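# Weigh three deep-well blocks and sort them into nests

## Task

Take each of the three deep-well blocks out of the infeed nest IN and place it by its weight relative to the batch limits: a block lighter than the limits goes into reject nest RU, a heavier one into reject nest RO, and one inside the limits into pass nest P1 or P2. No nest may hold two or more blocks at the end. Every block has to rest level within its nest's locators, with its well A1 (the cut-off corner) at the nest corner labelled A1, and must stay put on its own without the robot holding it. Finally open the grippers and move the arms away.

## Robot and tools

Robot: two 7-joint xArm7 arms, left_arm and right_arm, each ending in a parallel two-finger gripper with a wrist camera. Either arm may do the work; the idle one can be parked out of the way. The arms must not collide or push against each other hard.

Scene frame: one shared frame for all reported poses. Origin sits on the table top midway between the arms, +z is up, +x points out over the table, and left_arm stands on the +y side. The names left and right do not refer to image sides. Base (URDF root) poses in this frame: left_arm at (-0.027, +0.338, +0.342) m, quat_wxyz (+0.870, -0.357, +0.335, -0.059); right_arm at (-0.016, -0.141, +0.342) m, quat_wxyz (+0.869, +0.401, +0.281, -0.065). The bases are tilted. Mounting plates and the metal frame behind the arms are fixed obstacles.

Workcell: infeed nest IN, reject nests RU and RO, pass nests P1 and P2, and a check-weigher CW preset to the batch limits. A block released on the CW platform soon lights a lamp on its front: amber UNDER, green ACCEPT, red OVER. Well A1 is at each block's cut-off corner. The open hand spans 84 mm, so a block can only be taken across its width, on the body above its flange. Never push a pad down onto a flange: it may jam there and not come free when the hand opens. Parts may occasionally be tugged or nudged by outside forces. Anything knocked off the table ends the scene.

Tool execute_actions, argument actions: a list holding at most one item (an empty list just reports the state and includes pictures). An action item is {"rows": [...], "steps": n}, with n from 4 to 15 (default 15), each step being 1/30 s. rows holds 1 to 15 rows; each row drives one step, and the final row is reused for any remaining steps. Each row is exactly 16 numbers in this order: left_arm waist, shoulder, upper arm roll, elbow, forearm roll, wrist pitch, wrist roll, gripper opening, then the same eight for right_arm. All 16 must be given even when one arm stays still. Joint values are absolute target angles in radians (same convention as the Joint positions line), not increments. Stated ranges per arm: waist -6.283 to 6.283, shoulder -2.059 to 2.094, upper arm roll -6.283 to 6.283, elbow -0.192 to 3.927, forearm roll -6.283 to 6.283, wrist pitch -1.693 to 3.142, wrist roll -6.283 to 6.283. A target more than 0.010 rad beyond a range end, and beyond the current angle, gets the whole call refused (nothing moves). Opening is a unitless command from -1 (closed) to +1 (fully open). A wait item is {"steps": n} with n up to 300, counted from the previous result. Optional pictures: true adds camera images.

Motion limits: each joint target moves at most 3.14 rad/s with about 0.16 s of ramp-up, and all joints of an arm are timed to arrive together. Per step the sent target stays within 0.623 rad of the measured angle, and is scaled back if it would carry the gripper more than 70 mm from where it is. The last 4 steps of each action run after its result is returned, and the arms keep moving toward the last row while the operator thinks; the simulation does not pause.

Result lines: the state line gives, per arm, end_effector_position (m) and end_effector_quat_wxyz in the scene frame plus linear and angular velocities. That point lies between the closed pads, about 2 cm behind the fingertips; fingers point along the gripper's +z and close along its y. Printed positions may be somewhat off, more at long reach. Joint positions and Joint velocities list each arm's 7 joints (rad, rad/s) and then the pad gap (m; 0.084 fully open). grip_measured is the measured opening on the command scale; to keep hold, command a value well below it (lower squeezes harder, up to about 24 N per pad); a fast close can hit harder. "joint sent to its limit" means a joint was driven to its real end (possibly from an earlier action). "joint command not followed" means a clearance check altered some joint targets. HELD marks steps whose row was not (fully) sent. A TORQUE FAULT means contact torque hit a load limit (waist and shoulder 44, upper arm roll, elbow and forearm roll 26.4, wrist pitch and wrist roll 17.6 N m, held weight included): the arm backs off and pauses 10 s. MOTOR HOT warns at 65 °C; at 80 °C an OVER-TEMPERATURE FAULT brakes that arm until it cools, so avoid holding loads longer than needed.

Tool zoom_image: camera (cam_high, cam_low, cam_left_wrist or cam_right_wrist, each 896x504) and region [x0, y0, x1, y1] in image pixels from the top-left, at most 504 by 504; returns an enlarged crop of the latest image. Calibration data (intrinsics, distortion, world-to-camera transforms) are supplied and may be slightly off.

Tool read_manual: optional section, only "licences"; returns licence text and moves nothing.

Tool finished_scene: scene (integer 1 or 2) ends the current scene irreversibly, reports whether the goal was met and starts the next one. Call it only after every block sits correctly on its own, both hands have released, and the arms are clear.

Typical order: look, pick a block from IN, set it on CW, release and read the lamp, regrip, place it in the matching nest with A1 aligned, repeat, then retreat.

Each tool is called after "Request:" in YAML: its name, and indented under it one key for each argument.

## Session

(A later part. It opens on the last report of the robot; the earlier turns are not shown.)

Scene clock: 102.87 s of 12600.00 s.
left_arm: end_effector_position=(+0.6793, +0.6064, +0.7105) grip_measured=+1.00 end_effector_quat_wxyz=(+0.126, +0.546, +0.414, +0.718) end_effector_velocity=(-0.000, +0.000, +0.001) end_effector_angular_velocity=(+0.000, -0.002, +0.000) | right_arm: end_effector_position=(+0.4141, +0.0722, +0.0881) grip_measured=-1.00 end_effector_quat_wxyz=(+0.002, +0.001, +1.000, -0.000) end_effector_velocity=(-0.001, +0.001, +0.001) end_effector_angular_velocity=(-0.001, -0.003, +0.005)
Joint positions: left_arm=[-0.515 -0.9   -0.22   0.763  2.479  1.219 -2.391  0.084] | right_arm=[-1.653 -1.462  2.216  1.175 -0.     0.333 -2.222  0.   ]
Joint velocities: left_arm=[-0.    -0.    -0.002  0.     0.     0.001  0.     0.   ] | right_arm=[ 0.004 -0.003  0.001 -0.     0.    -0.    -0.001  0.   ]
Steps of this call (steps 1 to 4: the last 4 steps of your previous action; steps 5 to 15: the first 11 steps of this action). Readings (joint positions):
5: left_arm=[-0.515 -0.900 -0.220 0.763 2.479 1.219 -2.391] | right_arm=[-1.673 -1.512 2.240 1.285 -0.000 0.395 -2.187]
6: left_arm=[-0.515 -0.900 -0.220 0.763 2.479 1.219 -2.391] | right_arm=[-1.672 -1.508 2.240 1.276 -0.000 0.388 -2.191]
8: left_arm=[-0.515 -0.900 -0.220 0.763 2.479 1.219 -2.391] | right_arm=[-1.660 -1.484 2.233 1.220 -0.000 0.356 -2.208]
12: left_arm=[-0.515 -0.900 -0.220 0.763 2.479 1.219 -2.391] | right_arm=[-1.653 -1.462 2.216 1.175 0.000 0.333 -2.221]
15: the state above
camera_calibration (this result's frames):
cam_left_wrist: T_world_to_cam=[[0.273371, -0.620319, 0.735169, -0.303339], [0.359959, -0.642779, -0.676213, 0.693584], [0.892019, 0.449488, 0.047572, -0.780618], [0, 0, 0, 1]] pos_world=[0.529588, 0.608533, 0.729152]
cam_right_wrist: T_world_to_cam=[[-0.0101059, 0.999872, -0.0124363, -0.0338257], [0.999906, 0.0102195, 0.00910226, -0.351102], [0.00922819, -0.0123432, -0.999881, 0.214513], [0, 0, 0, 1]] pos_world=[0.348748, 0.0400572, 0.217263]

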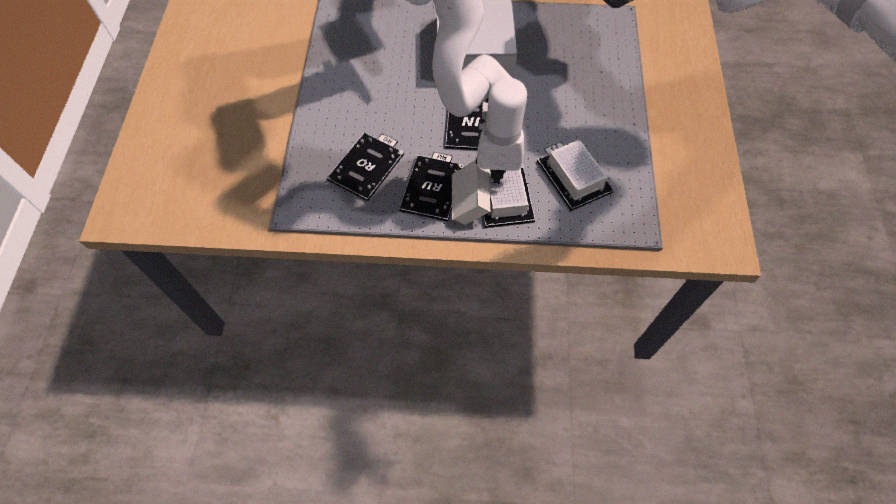

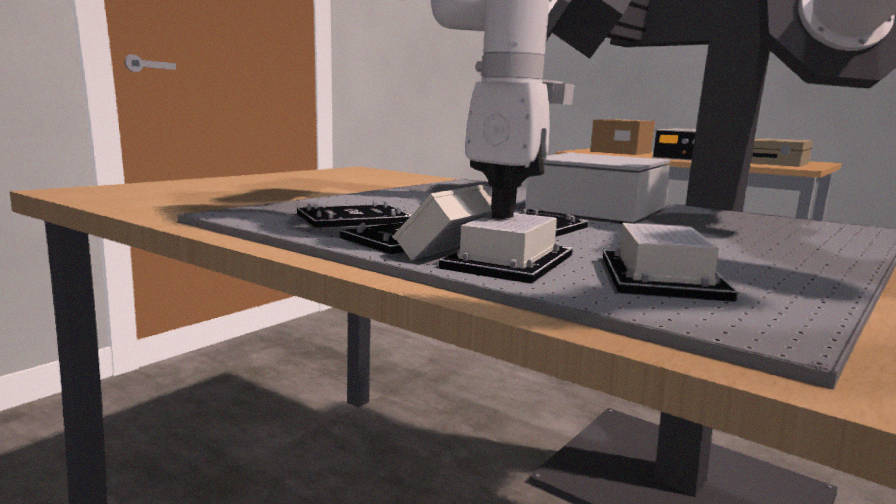

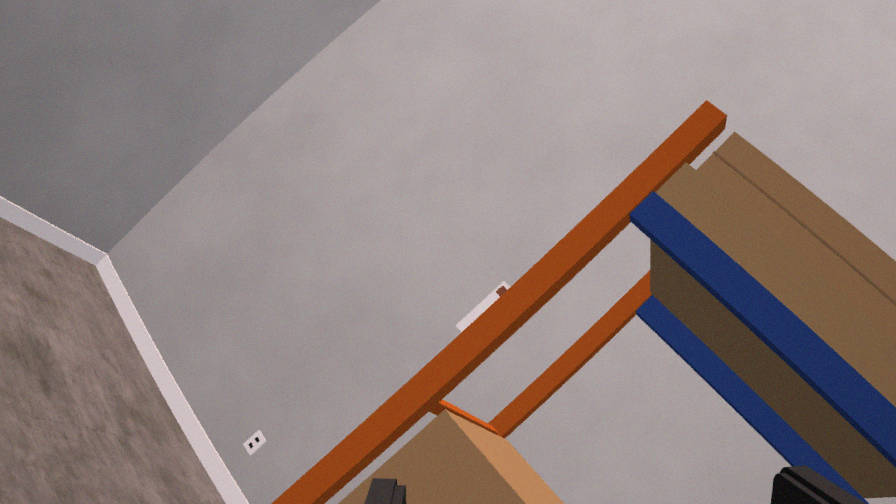

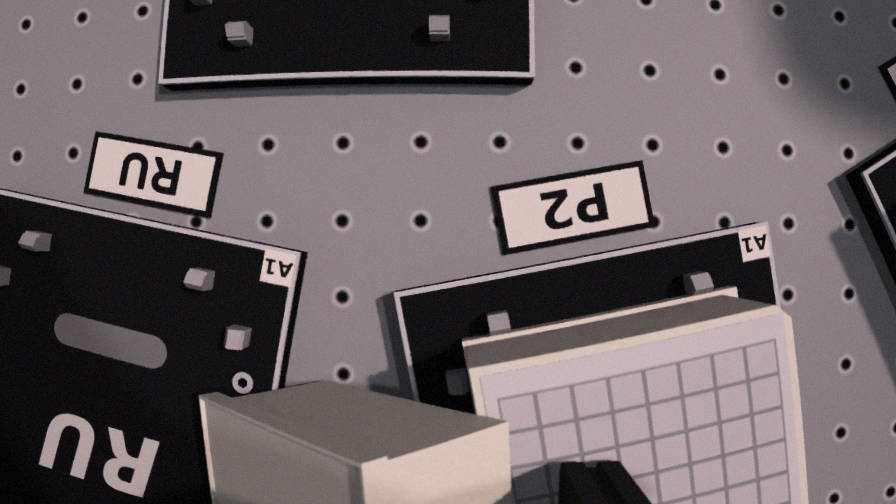

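Request:
execute_actions:
  actions:
    - {"rows":[[-0.515,-0.9,-0.22,0.763,2.479,1.219,-2.391,1,-1.68,-1.4205,2.174,1.174,0,0.3326,-2.292,-1]],"steps":15}

Request:
execute_actions:
  actions:
    - {"rows":[[-0.515,-0.9,-0.22,0.763,2.479,1.219,-2.391,1,-1.662,-1.372,2.147,1.075,0,0.276,-2.33,-1]],"steps":15}
  pictures: true

Scene clock: 103.47 s of 12600.00 s.
left_arm: end_effector_position=(+0.6793, +0.6064, +0.7105) grip_measured=+1.00 end_effector_quat_wxyz=(+0.126, +0.546, +0.414, +0.718) end_effector_velocity=(+0.000, +0.001, +0.000) end_effector_angular_velocity=(-0.001, +0.000, +0.002) | right_arm: end_effector_position=(+0.4421, +0.0515, +0.0897) grip_measured=-1.00 end_effector_quat_wxyz=(+0.004, -0.001, +1.000, +0.001) end_effector_velocity=(-0.000, -0.002, +0.000) end_effector_angular_velocity=(-0.006, -0.002, +0.003)
Joint positions: left_arm=[-0.515 -0.9   -0.22   0.763  2.479  1.219 -2.391  0.084] | right_arm=[-1.68  -1.421  2.175  1.176 -0.     0.331 -2.292  0.   ]
Joint velocities: left_arm=[-0.    -0.     0.001  0.001  0.     0.     0.     0.   ] | right_arm=[ 0.005 -0.003 -0.003 -0.003  0.001  0.003 -0.002  0.   ]
Steps of this call (steps 1 to 4: the last 4 steps of your previous action; steps 5 to 7: the robot went on to your last target; steps 8 to 18: the first 11 steps of this action). Readings (joint positions):
8: left_arm=[-0.515 -0.900 -0.220 0.763 2.479 1.219 -2.391] | right_arm=[-1.653 -1.462 2.216 1.175 -0.000 0.332 -2.223]
9: left_arm=[-0.515 -0.900 -0.220 0.763 2.479 1.219 -2.391] | right_arm=[-1.656 -1.457 2.214 1.175 -0.000 0.332 -2.234]
11: left_arm=[-0.515 -0.900 -0.220 0.763 2.479 1.219 -2.391] | right_arm=[-1.671 -1.435 2.196 1.173 -0.000 0.333 -2.272]
15: left_arm=[-0.515 -0.900 -0.220 0.763 2.479 1.219 -2.391] | right_arm=[-1.681 -1.419 2.173 1.177 0.000 0.331 -2.291]
18: the state above

Scene clock: 103.97 s of 12600.00 s.
left_arm: end_effector_position=(+0.6793, +0.6064, +0.7105) grip_measured=+1.00 end_effector_quat_wxyz=(+0.126, +0.546, +0.414, +0.718) end_effector_velocity=(-0.000, +0.000, +0.001) end_effector_angular_velocity=(+0.000, -0.002, +0.000) | right_arm: end_effector_position=(+0.4419, +0.0364, +0.0993) grip_measured=-1.00 end_effector_quat_wxyz=(+0.010, -0.007, +1.000, +0.015) end_effector_velocity=(+0.001, +0.000, -0.001) end_effector_angular_velocity=(-0.008, -0.010, +0.011)
Joint positions: left_arm=[-0.515 -0.9   -0.22   0.763  2.479  1.219 -2.391  0.084] | right_arm=[-1.649 -1.371  2.158  1.09   0.     0.27  -2.33   0.   ]
Joint velocities: left_arm=[ 0.    -0.001 -0.001  0.     0.    -0.     0.     0.   ] | right_arm=[ 0.005 -0.014 -0.004  0.005 -0.     0.    -0.003  0.   ]
Steps of this call (steps 1 to 4: the last 4 steps of your previous action; steps 5 to 15: the first 11 steps of this action). Readings (joint positions):
5: left_arm=[-0.515 -0.900 -0.220 0.763 2.479 1.219 -2.391] | right_arm=[-1.679 -1.420 2.174 1.174 -0.000 0.331 -2.292]
6: left_arm=[-0.515 -0.900 -0.220 0.763 2.479 1.219 -2.391] | right_arm=[-1.676 -1.416 2.173 1.165 -0.000 0.324 -2.297]
8: left_arm=[-0.515 -0.900 -0.220 0.763 2.479 1.219 -2.391] | right_arm=[-1.663 -1.388 2.164 1.121 -0.000 0.291 -2.316]
12: left_arm=[-0.515 -0.900 -0.220 0.763 2.479 1.219 -2.391] | right_arm=[-1.651 -1.369 2.158 1.090 0.000 0.271 -2.329]
15: the state above
camera_calibration (this result's frames):
cam_left_wrist: T_world_to_cam=[[0.273371, -0.620319, 0.735169, -0.303339], [0.359959, -0.642779, -0.676213, 0.693584], [0.892019, 0.449488, 0.0475721, -0.780618], [0, 0, 0, 1]] pos_world=[0.529588, 0.608533, 0.729152]
cam_right_wrist: T_world_to_cam=[[-0.0250937, 0.999546, 0.0166731, 0.00610534], [0.999342, 0.0246445, 0.0266213, -0.380693], [0.0261983, 0.0173302, -0.999507, 0.216401], [0, 0, 0, 1]] pos_world=[0.374926, -0.000470852, 0.226327]

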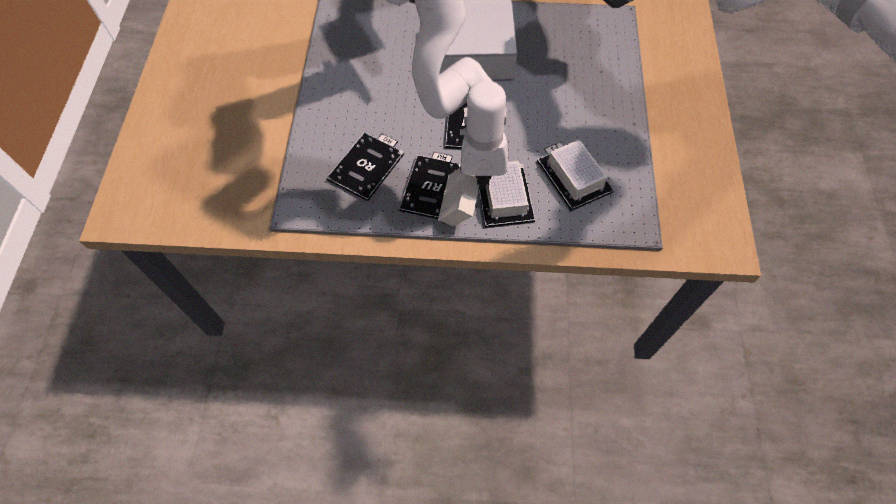

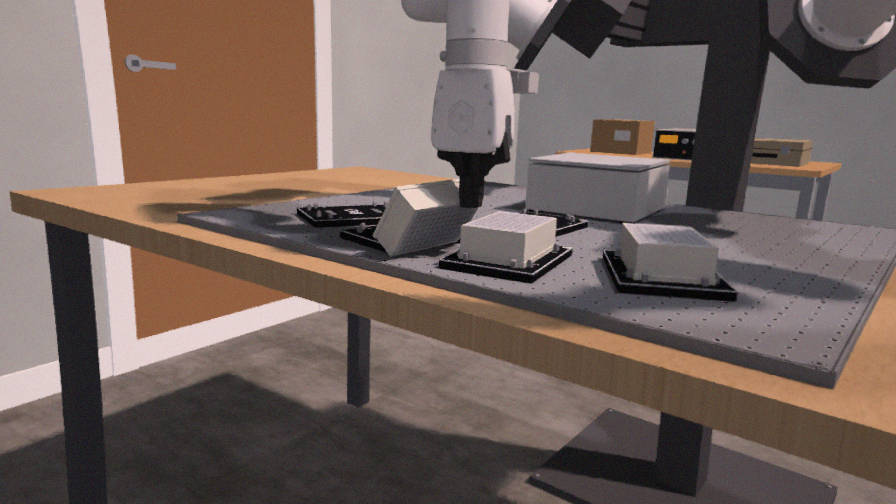

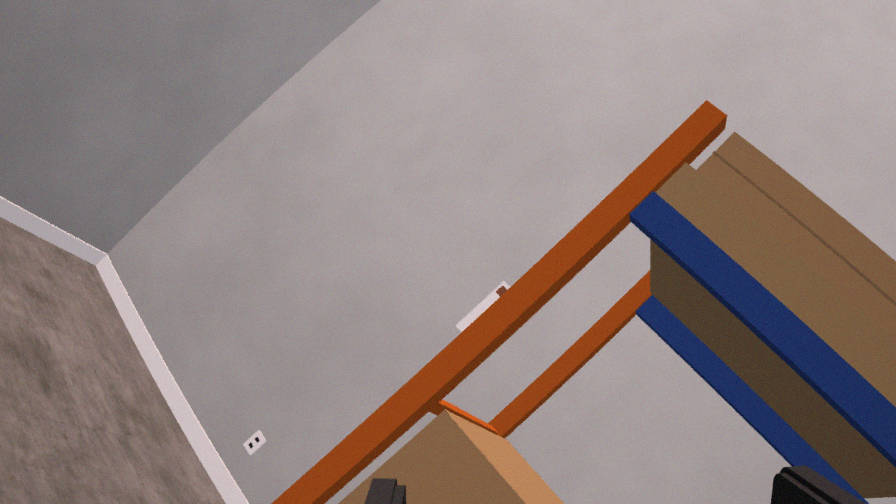

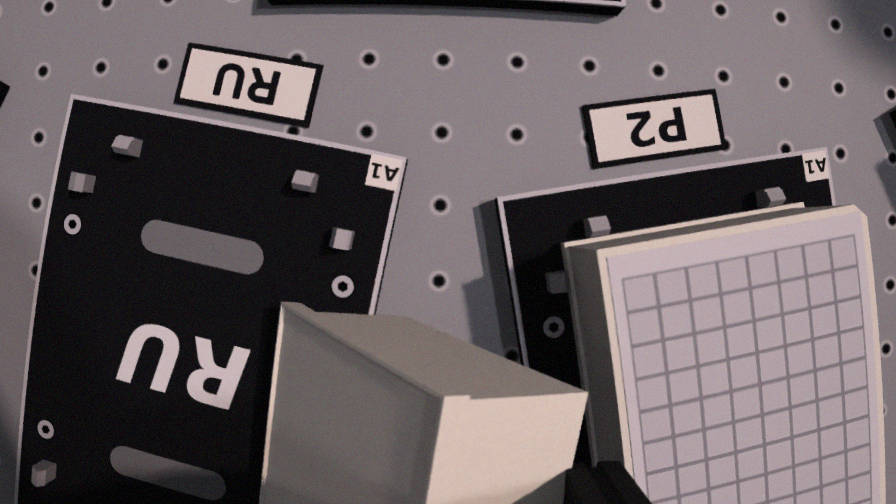

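Request:
execute_actions:
  actions:
    - {"rows":[[-0.515,-0.9,-0.22,0.763,2.479,1.219,-2.391,1,-1.62,-1.335,2.135,1.04,0,0.29,-2.34,-1]],"steps":15}

Request:
execute_actions:
  actions:
    - {"rows":[[-0.515,-0.9,-0.22,0.763,2.479,1.219,-2.391,1,-1.605,-1.305,2.118,0.985,0,0.265,-2.36,-1]],"steps":15}
  pictures: true

Scene clock: 104.53 s of 12600.00 s.
left_arm: end_effector_position=(+0.6793, +0.6064, +0.7105) grip_measured=+1.00 end_effector_quat_wxyz=(+0.126, +0.546, +0.414, +0.718) end_effector_velocity=(+0.000, -0.001, +0.000) end_effector_angular_velocity=(+0.001, -0.000, -0.003) | right_arm: end_effector_position=(+0.4416, +0.0215, +0.1103) grip_measured=-1.00 end_effector_quat_wxyz=(+0.006, -0.003, +1.000, +0.008) end_effector_velocity=(-0.000, +0.001, -0.000) end_effector_angular_velocity=(-0.000, +0.003, -0.003)
Joint positions: left_arm=[-0.515 -0.9   -0.22   0.763  2.479  1.219 -2.391  0.084] | right_arm=[-1.614 -1.335  2.135  1.046 -0.     0.289 -2.34   0.   ]
Joint velocities: left_arm=[-0.     0.002 -0.001  0.    -0.    -0.001  0.     0.   ] | right_arm=[-0.002 -0.     0.001  0.003  0.001  0.004  0.002  0.   ]
Steps of this call (steps 1 to 4: the last 4 steps of your previous action; steps 5 to 6: the robot went on to your last target; steps 7 to 17: the first 11 steps of this action). Readings (joint positions):
7: left_arm=[-0.515 -0.900 -0.220 0.763 2.479 1.219 -2.391] | right_arm=[-1.648 -1.371 2.157 1.090 -0.000 0.270 -2.330]
8: left_arm=[-0.515 -0.900 -0.220 0.763 2.479 1.219 -2.391] | right_arm=[-1.641 -1.365 2.155 1.083 -0.000 0.274 -2.333]
10: left_arm=[-0.515 -0.900 -0.220 0.763 2.479 1.219 -2.391] | right_arm=[-1.621 -1.344 2.143 1.057 -0.000 0.284 -2.338]
14: left_arm=[-0.515 -0.900 -0.220 0.763 2.479 1.219 -2.391] | right_arm=[-1.614 -1.335 2.135 1.046 0.000 0.289 -2.340]
17: the state above

Scene clock: 105.03 s of 12600.00 s.
left_arm: end_effector_position=(+0.6793, +0.6064, +0.7105) grip_measured=+1.00 end_effector_quat_wxyz=(+0.126, +0.546, +0.414, +0.718) end_effector_velocity=(+0.000, -0.000, -0.000) end_effector_angular_velocity=(-0.000, +0.000, +0.001) | right_arm: end_effector_position=(+0.4390, +0.0096, +0.1153) grip_measured=-1.00 end_effector_quat_wxyz=(+0.006, -0.004, +1.000, +0.012) end_effector_velocity=(-0.000, +0.000, -0.000) end_effector_angular_velocity=(-0.004, -0.003, +0.005)
Joint positions: left_arm=[-0.515 -0.9   -0.22   0.763  2.479  1.219 -2.391  0.084] | right_arm=[-1.593 -1.305  2.121  0.994 -0.     0.264 -2.36   0.   ]
Joint velocities: left_arm=[-0.     0.001 -0.     0.    -0.     0.001 -0.     0.   ] | right_arm=[ 0.003 -0.005 -0.001  0.001 -0.001  0.001 -0.     0.   ]
Steps of this call (steps 1 to 4: the last 4 steps of your previous action; steps 5 to 15: the first 11 steps of this action). Readings (joint positions):
5: left_arm=[-0.515 -0.900 -0.220 0.763 2.479 1.219 -2.391] | right_arm=[-1.614 -1.335 2.135 1.045 -0.000 0.289 -2.340]
6: left_arm=[-0.515 -0.900 -0.220 0.763 2.479 1.219 -2.391] | right_arm=[-1.611 -1.330 2.133 1.037 -0.000 0.284 -2.344]
8: left_arm=[-0.515 -0.900 -0.220 0.763 2.479 1.219 -2.391] | right_arm=[-1.600 -1.312 2.126 1.008 -0.000 0.270 -2.355]
12: left_arm=[-0.515 -0.900 -0.220 0.763 2.479 1.219 -2.391] | right_arm=[-1.593 -1.304 2.121 0.994 -0.000 0.264 -2.360]
15: the state above
camera_calibration (this result's frames):
cam_left_wrist: T_world_to_cam=[[0.273371, -0.620319, 0.735168, -0.303339], [0.359959, -0.642779, -0.676213, 0.693584], [0.892019, 0.449487, 0.0475722, -0.780618], [0, 0, 0, 1]] pos_world=[0.529588, 0.608533, 0.729152]
cam_right_wrist: T_world_to_cam=[[-0.0202056, 0.999726, 0.0117901, 0.0309302], [0.999624, 0.0199821, 0.0187764, -0.376691], [0.0185357, 0.0121651, -0.999754, 0.236386], [0, 0, 0, 1]] pos_world=[0.372792, -0.0262703, 0.243036]

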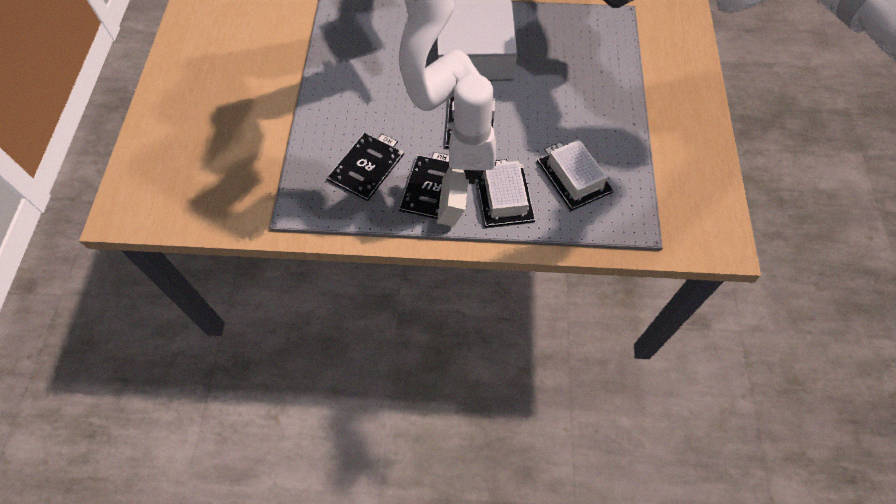

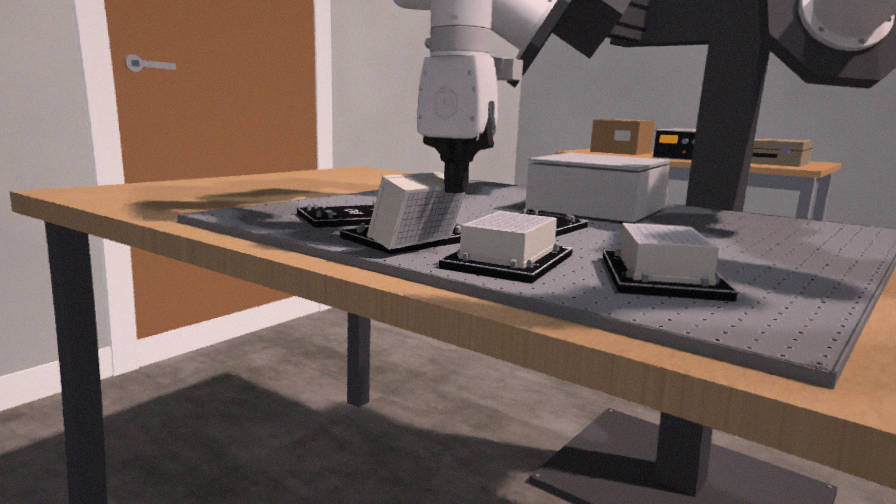

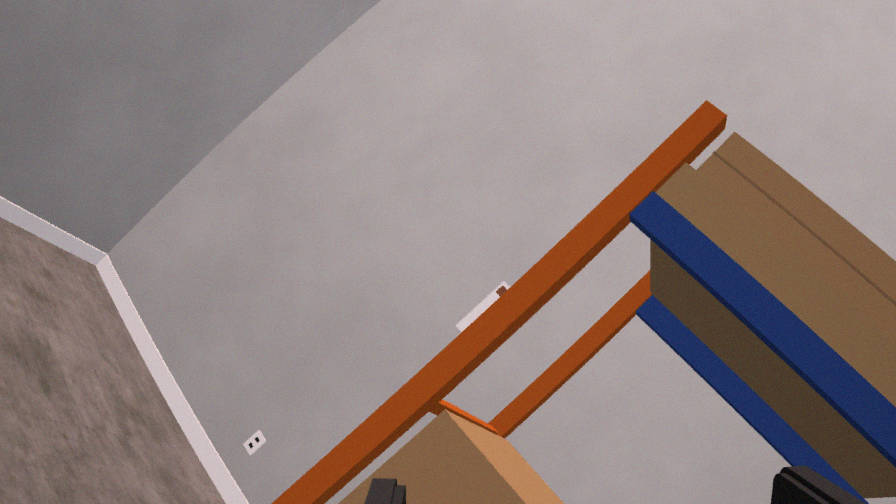

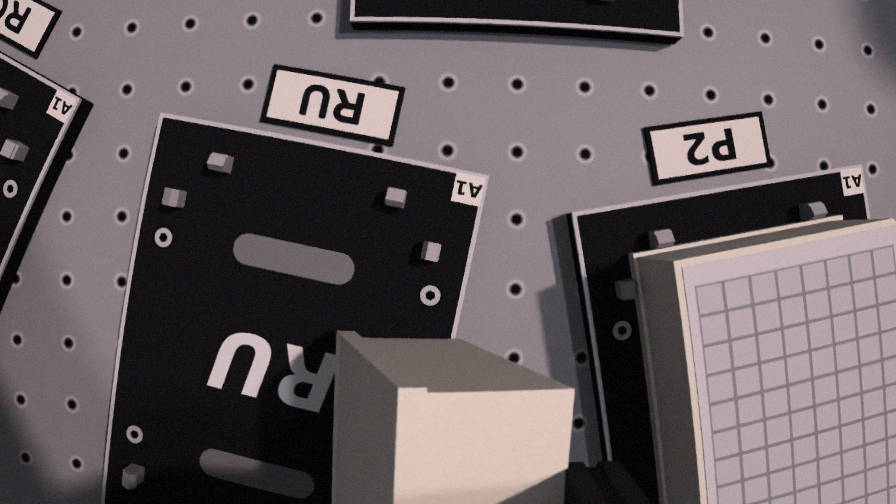

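Working. Continue with rise.

Request:
execute_actions:
  actions:
    - {"rows":[[-0.515,-0.9,-0.22,0.763,2.479,1.219,-2.391,1,-1.575,-1.265,2.097,0.93,0,0.255,-2.38,-1]],"steps":15}

Request:
execute_actions:
  actions:
    - {"rows":[[-0.515,-0.9,-0.22,0.763,2.479,1.219,-2.391,1,-1.55,-1.225,2.075,0.875,0,0.24,-2.40,-1]],"steps":15}

Request:
execute_actions:
  actions:
    - {"rows":[[-0.515,-0.9,-0.22,0.763,2.479,1.219,-2.391,1,-1.535,-1.19,2.053,0.82,0,0.215,-2.42,-1]],"steps":15}
  pictures: true

Scene clock: 105.60 s of 12600.00 s.
left_arm: end_effector_position=(+0.6793, +0.6064, +0.7105) grip_measured=+1.00 end_effector_quat_wxyz=(+0.126, +0.546, +0.414, +0.718) end_effector_velocity=(-0.000, -0.001, +0.000) end_effector_angular_velocity=(+0.001, -0.001, -0.001) | right_arm: end_effector_position=(+0.4342, -0.0097, +0.1207) grip_measured=-1.00 end_effector_quat_wxyz=(+0.001, -0.002, +1.000, +0.010) end_effector_velocity=(-0.001, +0.001, +0.000) end_effector_angular_velocity=(+0.004, -0.003, +0.004)
Joint positions: left_arm=[-0.515 -0.9   -0.22   0.763  2.479  1.219 -2.391  0.084] | right_arm=[-1.566 -1.265  2.096  0.932 -0.     0.256 -2.38   0.   ]
Joint velocities: left_arm=[ 0.     0.001 -0.002 -0.001  0.     0.001  0.     0.   ] | right_arm=[ 0.002 -0.001  0.002 -0.005  0.    -0.008 -0.002  0.   ]
Steps of this call (steps 1 to 4: the last 4 steps of your previous action; steps 5 to 6: the robot went on to your last target; steps 7 to 17: the first 11 steps of this action). Readings (joint positions):
7: left_arm=[-0.515 -0.900 -0.220 0.763 2.479 1.219 -2.391] | right_arm=[-1.592 -1.304 2.121 0.993 -0.000 0.264 -2.360]
8: left_arm=[-0.515 -0.900 -0.220 0.763 2.479 1.219 -2.391] | right_arm=[-1.588 -1.299 2.118 0.985 -0.000 0.262 -2.364]
10: left_arm=[-0.515 -0.900 -0.220 0.763 2.479 1.219 -2.391] | right_arm=[-1.572 -1.276 2.106 0.950 -0.000 0.259 -2.375]
14: left_arm=[-0.515 -0.900 -0.220 0.763 2.479 1.219 -2.391] | right_arm=[-1.566 -1.265 2.096 0.932 -0.000 0.257 -2.380]
17: the state above

Scene clock: 106.10 s of 12600.00 s.
left_arm: end_effector_position=(+0.6793, +0.6064, +0.7105) grip_measured=+1.00 end_effector_quat_wxyz=(+0.126, +0.546, +0.414, +0.718) end_effector_velocity=(-0.000, +0.001, +0.000) end_effector_angular_velocity=(-0.001, -0.001, +0.001) | right_arm: end_effector_position=(+0.4299, -0.0292, +0.1227) grip_measured=-1.00 end_effector_quat_wxyz=(-0.006, +0.004, +1.000, +0.010) end_effector_velocity=(-0.002, +0.004, -0.000) end_effector_angular_velocity=(+0.008, +0.004, +0.003)
Joint positions: left_arm=[-0.515 -0.9   -0.22   0.763  2.479  1.219 -2.391  0.084] | right_arm=[-1.55  -1.226  2.072  0.875 -0.     0.24  -2.4    0.   ]
Joint velocities: left_arm=[-0.    -0.001  0.    -0.    -0.    -0.    -0.     0.   ] | right_arm=[-0.005  0.004  0.009  0.002 -0.001 -0.002 -0.     0.   ]
Steps of this call (steps 1 to 4: the last 4 steps of your previous action; steps 5 to 15: the first 11 steps of this action). Readings (joint positions):
5: left_arm=[-0.515 -0.900 -0.220 0.763 2.479 1.219 -2.391] | right_arm=[-1.565 -1.265 2.096 0.930 -0.000 0.255 -2.380]
6: left_arm=[-0.515 -0.900 -0.220 0.763 2.479 1.219 -2.391] | right_arm=[-1.562 -1.259 2.094 0.922 -0.000 0.252 -2.384]
8: left_arm=[-0.515 -0.900 -0.220 0.763 2.479 1.219 -2.391] | right_arm=[-1.551 -1.237 2.077 0.888 -0.000 0.245 -2.395]
12: left_arm=[-0.515 -0.900 -0.220 0.763 2.479 1.219 -2.391] | right_arm=[-1.549 -1.226 2.070 0.875 0.000 0.241 -2.400]
15: the state above

Scene clock: 106.60 s of 12600.00 s.
left_arm: end_effector_position=(+0.6793, +0.6064, +0.7105) grip_measured=+1.00 end_effector_quat_wxyz=(+0.126, +0.546, +0.414, +0.718) end_effector_velocity=(-0.000, -0.000, +0.001) end_effector_angular_velocity=(+0.001, -0.001, -0.000) | right_arm: end_effector_position=(+0.4219, -0.0458, +0.1231) grip_measured=-1.00 end_effector_quat_wxyz=(-0.012, +0.008, +1.000, +0.013) end_effector_velocity=(+0.002, +0.003, +0.003) end_effector_angular_velocity=(+0.005, -0.006, +0.002)
Joint positions: left_arm=[-0.515 -0.9   -0.22   0.763  2.479  1.219 -2.391  0.084] | right_arm=[-1.537 -1.191  2.053  0.818  0.     0.216 -2.42   0.   ]
Joint velocities: left_arm=[-0.    -0.    -0.002 -0.     0.     0.001  0.     0.   ] | right_arm=[ 0.005  0.001  0.     0.003  0.    -0.001 -0.     0.   ]
Steps of this call (steps 1 to 4: the last 4 steps of your previous action; steps 5 to 15: the first 11 steps of this action). Readings (joint positions):
5: left_arm=[-0.515 -0.900 -0.220 0.763 2.479 1.219 -2.391] | right_arm=[-1.550 -1.225 2.073 0.874 0.000 0.239 -2.400]
6: left_arm=[-0.515 -0.900 -0.220 0.763 2.479 1.219 -2.391] | right_arm=[-1.548 -1.220 2.071 0.866 -0.000 0.234 -2.404]
8: left_arm=[-0.515 -0.900 -0.220 0.763 2.479 1.219 -2.391] | right_arm=[-1.540 -1.200 2.059 0.831 -0.000 0.222 -2.415]
12: left_arm=[-0.515 -0.900 -0.220 0.763 2.479 1.219 -2.391] | right_arm=[-1.537 -1.191 2.053 0.817 0.000 0.217 -2.420]
15: the state above
camera_calibration (this result's frames):
cam_left_wrist: T_world_to_cam=[[0.273371, -0.620319, 0.735169, -0.303339], [0.359959, -0.642779, -0.676213, 0.693584], [0.892019, 0.449488, 0.0475721, -0.780618], [0, 0, 0, 1]] pos_world=[0.529588, 0.608533, 0.729152]
cam_right_wrist: T_world_to_cam=[[0.00381939, 0.999907, 0.0130883, 0.0755757], [0.999819, -0.00357416, -0.0187094, -0.35523], [-0.0186609, 0.0131574, -0.999739, 0.260878], [0, 0, 0, 1]] pos_world=[0.359745, -0.0802708, 0.253175]

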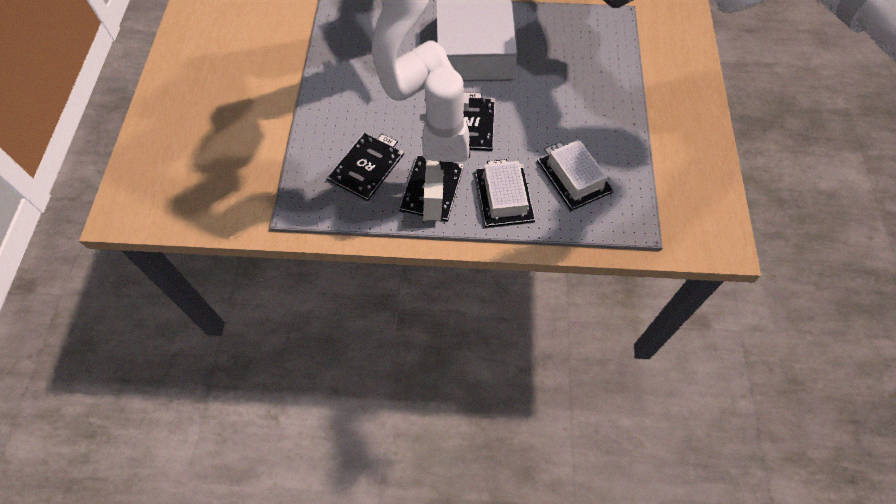

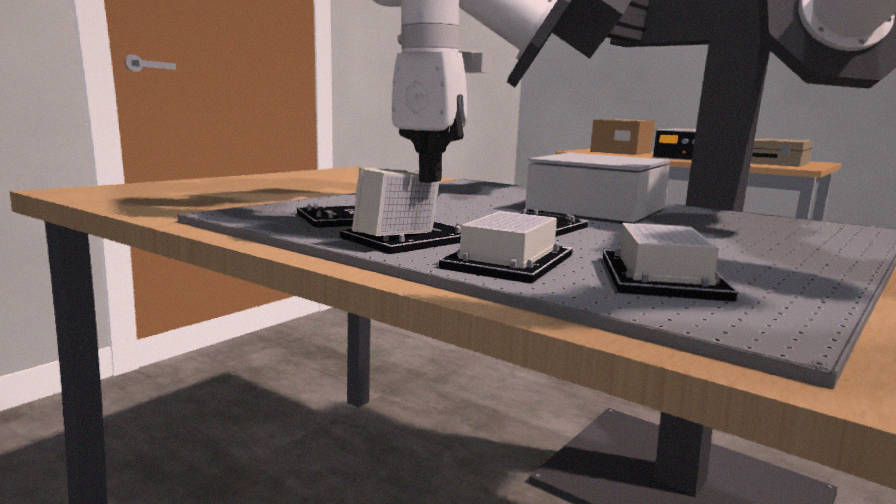

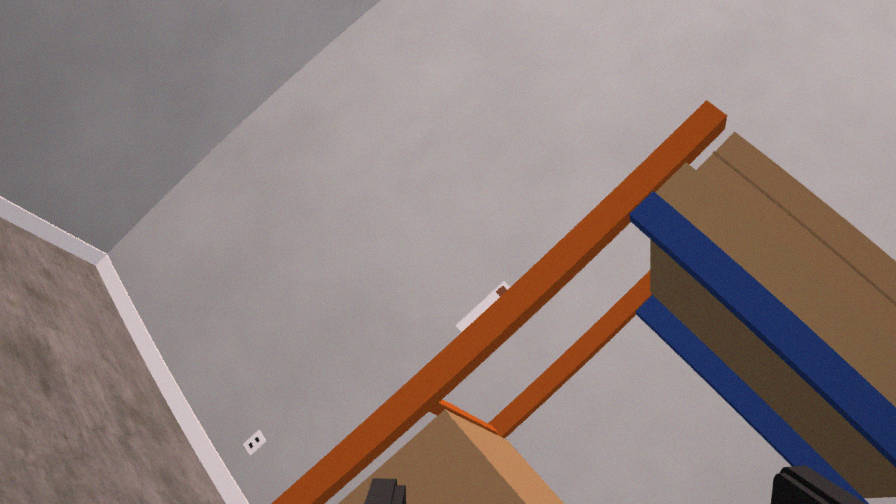

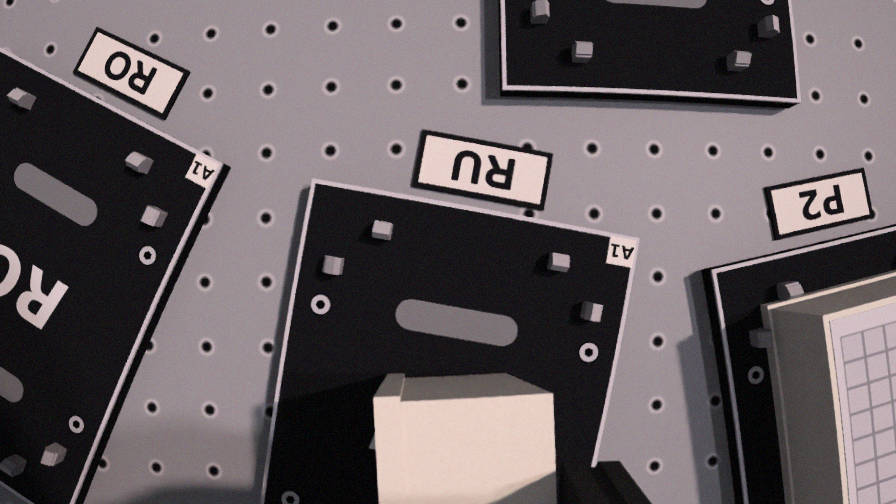

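Request:
execute_actions:
  actions:
    - {"rows":[[-0.515,-0.9,-0.22,0.763,2.479,1.219,-2.391,1,-1.555,-1.16,2.02,0.80,0,0.19,-2.47,-1]],"steps":15}

Request:
execute_actions:
  actions:
    - {"rows":[[-0.515,-0.9,-0.22,0.763,2.479,1.219,-2.391,1,-1.555,-1.125,1.99,0.75,0,0.16,-2.5,-1]],"steps":15}

Request:
execute_actions:
  actions:
    - {"rows":[[-0.515,-0.9,-0.22,0.763,2.479,1.219,-2.391,1,-1.55,-1.09,1.96,0.70,0,0.13,-2.53,-1]],"steps":15}
  pictures: true

Scene clock: 107.13 s of 12600.00 s.
left_arm: end_effector_position=(+0.6793, +0.6064, +0.7105) grip_measured=+1.00 end_effector_quat_wxyz=(+0.126, +0.546, +0.414, +0.718) end_effector_velocity=(-0.000, -0.000, +0.001) end_effector_angular_velocity=(-0.000, -0.001, +0.001) | right_arm: end_effector_position=(+0.4325, -0.0601, +0.1223) grip_measured=-1.00 end_effector_quat_wxyz=(-0.009, +0.007, +1.000, +0.021) end_effector_velocity=(+0.003, -0.005, -0.002) end_effector_angular_velocity=(-0.007, -0.003, -0.005)
Joint positions: left_arm=[-0.515 -0.9   -0.22   0.763  2.479  1.219 -2.391  0.084] | right_arm=[-1.552 -1.159  2.023  0.802 -0.     0.189 -2.47   0.   ]
Joint velocities: left_arm=[-0.     0.001 -0.001  0.001  0.     0.001 -0.     0.   ] | right_arm=[-0.003 -0.004 -0.008  0.001 -0.    -0.002 -0.001  0.   ]
Steps of this call (steps 1 to 4: the last 4 steps of your previous action; step 5: the robot went on to your last target; steps 6 to 16: the first 11 steps of this action). Readings (joint positions):
6: left_arm=[-0.515 -0.900 -0.220 0.763 2.479 1.219 -2.391] | right_arm=[-1.537 -1.191 2.052 0.818 0.000 0.216 -2.421]
7: left_arm=[-0.515 -0.900 -0.220 0.763 2.479 1.219 -2.391] | right_arm=[-1.539 -1.186 2.049 0.815 -0.000 0.210 -2.431]
9: left_arm=[-0.515 -0.900 -0.220 0.763 2.479 1.219 -2.391] | right_arm=[-1.548 -1.166 2.033 0.805 -0.000 0.196 -2.458]
13: left_arm=[-0.515 -0.900 -0.220 0.763 2.479 1.219 -2.391] | right_arm=[-1.551 -1.158 2.023 0.802 -0.000 0.190 -2.469]
16: the state above

Scene clock: 107.63 s of 12600.00 s.
left_arm: end_effector_position=(+0.6793, +0.6064, +0.7105) grip_measured=+1.00 end_effector_quat_wxyz=(+0.126, +0.546, +0.414, +0.718) end_effector_velocity=(+0.000, +0.000, -0.001) end_effector_angular_velocity=(-0.000, +0.001, -0.001) | right_arm: end_effector_position=(+0.4292, -0.0815, +0.1199) grip_measured=-1.00 end_effector_quat_wxyz=(-0.013, +0.013, +1.000, +0.022) end_effector_velocity=(-0.001, -0.002, +0.000) end_effector_angular_velocity=(-0.005, +0.002, -0.002)
Joint positions: left_arm=[-0.515 -0.9   -0.22   0.763  2.479  1.219 -2.391  0.084] | right_arm=[-1.549 -1.125  1.991  0.752 -0.     0.159 -2.5    0.   ]
Joint velocities: left_arm=[ 0.     0.     0.001  0.001  0.    -0.002 -0.     0.   ] | right_arm=[ 0.005 -0.001 -0.004 -0.004  0.002  0.003 -0.     0.   ]
Steps of this call (steps 1 to 4: the last 4 steps of your previous action; steps 5 to 15: the first 11 steps of this action). Readings (joint positions):
5: left_arm=[-0.515 -0.900 -0.220 0.763 2.479 1.219 -2.391] | right_arm=[-1.551 -1.159 2.021 0.801 -0.000 0.188 -2.471]
6: left_arm=[-0.515 -0.900 -0.220 0.763 2.479 1.219 -2.391] | right_arm=[-1.550 -1.153 2.018 0.793 -0.000 0.182 -2.477]
8: left_arm=[-0.515 -0.900 -0.220 0.763 2.479 1.219 -2.391] | right_arm=[-1.551 -1.134 1.996 0.764 -0.000 0.166 -2.493]
12: left_arm=[-0.515 -0.900 -0.220 0.763 2.479 1.219 -2.391] | right_arm=[-1.550 -1.125 1.992 0.753 -0.000 0.159 -2.500]
15: the state above

Scene clock: 108.13 s of 12600.00 s.
left_arm: end_effector_position=(+0.6793, +0.6064, +0.7105) grip_measured=+1.00 end_effector_quat_wxyz=(+0.126, +0.546, +0.414, +0.718) end_effector_velocity=(+0.000, -0.000, +0.000) end_effector_angular_velocity=(+0.000, -0.000, -0.001) | right_arm: end_effector_position=(+0.4291, -0.0943, +0.1237) grip_measured=-1.00 end_effector_quat_wxyz=(-0.010, +0.015, +0.999, +0.031) end_effector_velocity=(-0.000, +0.000, +0.000) end_effector_angular_velocity=(-0.004, -0.002, +0.003)
Joint positions: left_arm=[-0.515 -0.9   -0.22   0.763  2.479  1.219 -2.391  0.084] | right_arm=[-1.534 -1.09   1.962  0.709 -0.     0.127 -2.53   0.   ]
Joint velocities: left_arm=[ 0.     0.001 -0.     0.     0.    -0.    -0.     0.   ] | right_arm=[ 0.004 -0.006  0.     0.     0.002  0.002  0.     0.   ]
Steps of this call (steps 1 to 4: the last 4 steps of your previous action; steps 5 to 15: the first 11 steps of this action). Readings (joint positions):
5: left_arm=[-0.515 -0.900 -0.220 0.763 2.479 1.219 -2.391] | right_arm=[-1.549 -1.124 1.990 0.751 -0.000 0.159 -2.501]
6: left_arm=[-0.515 -0.900 -0.220 0.763 2.479 1.219 -2.391] | right_arm=[-1.547 -1.119 1.986 0.743 -0.000 0.152 -2.507]
8: left_arm=[-0.515 -0.900 -0.220 0.763 2.479 1.219 -2.391] | right_arm=[-1.540 -1.097 1.970 0.720 -0.001 0.134 -2.523]
12: left_arm=[-0.515 -0.900 -0.220 0.763 2.479 1.219 -2.391] | right_arm=[-1.535 -1.089 1.962 0.710 -0.000 0.127 -2.530]
15: the state above
camera_calibration (this result's frames):
cam_left_wrist: T_world_to_cam=[[0.273371, -0.620319, 0.735169, -0.303339], [0.359959, -0.642779, -0.676213, 0.693584], [0.892019, 0.449488, 0.0475723, -0.780618], [0, 0, 0, 1]] pos_world=[0.529588, 0.608533, 0.729152]
cam_right_wrist: T_world_to_cam=[[0.0195566, 0.998606, 0.049035, 0.112784], [0.999726, -0.0189015, -0.0137874, -0.364588], [-0.0128414, 0.0492912, -0.998702, 0.263102], [0, 0, 0, 1]] pos_world=[0.365661, -0.132487, 0.252203]

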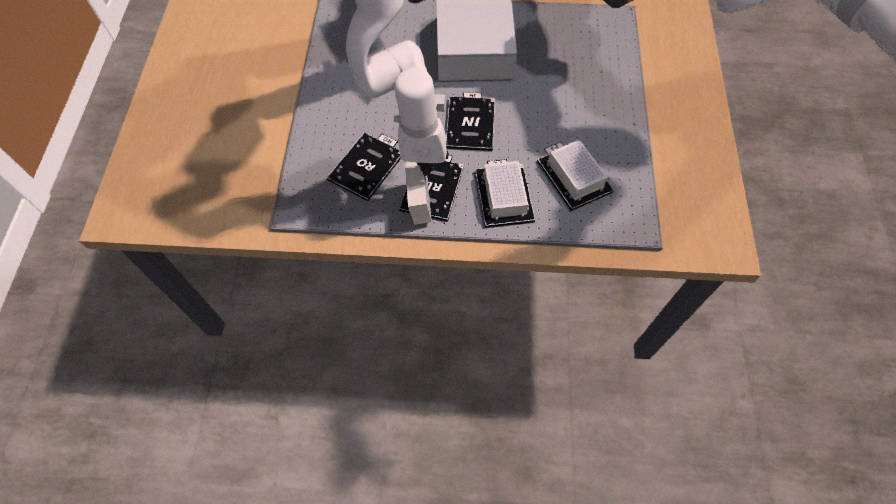

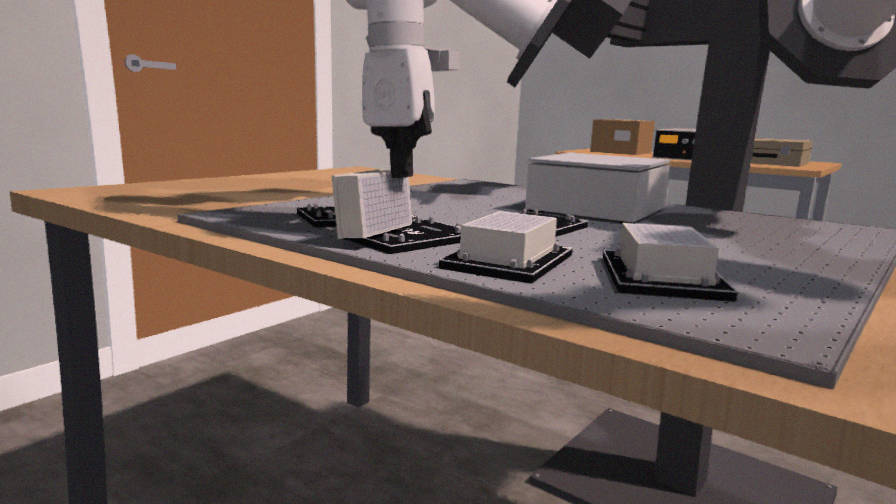

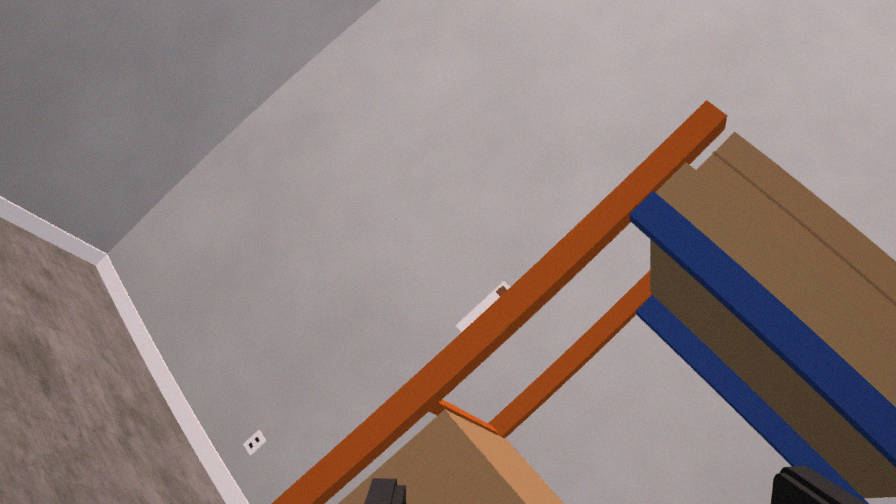

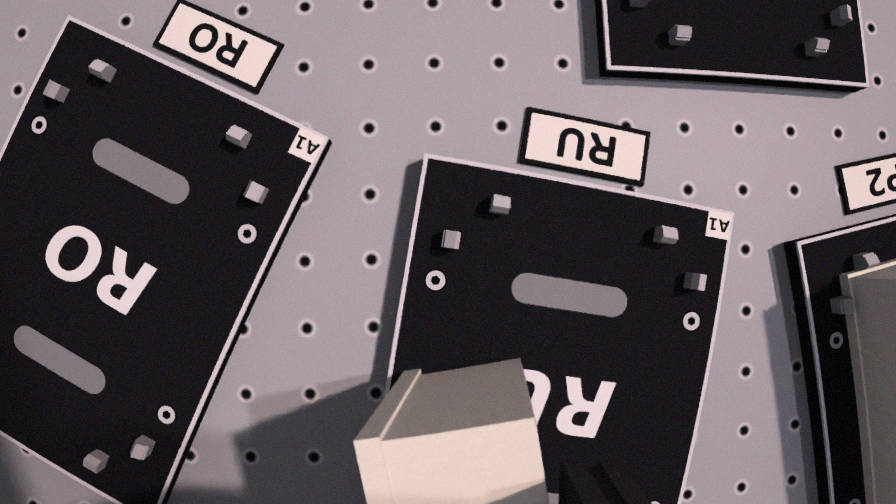

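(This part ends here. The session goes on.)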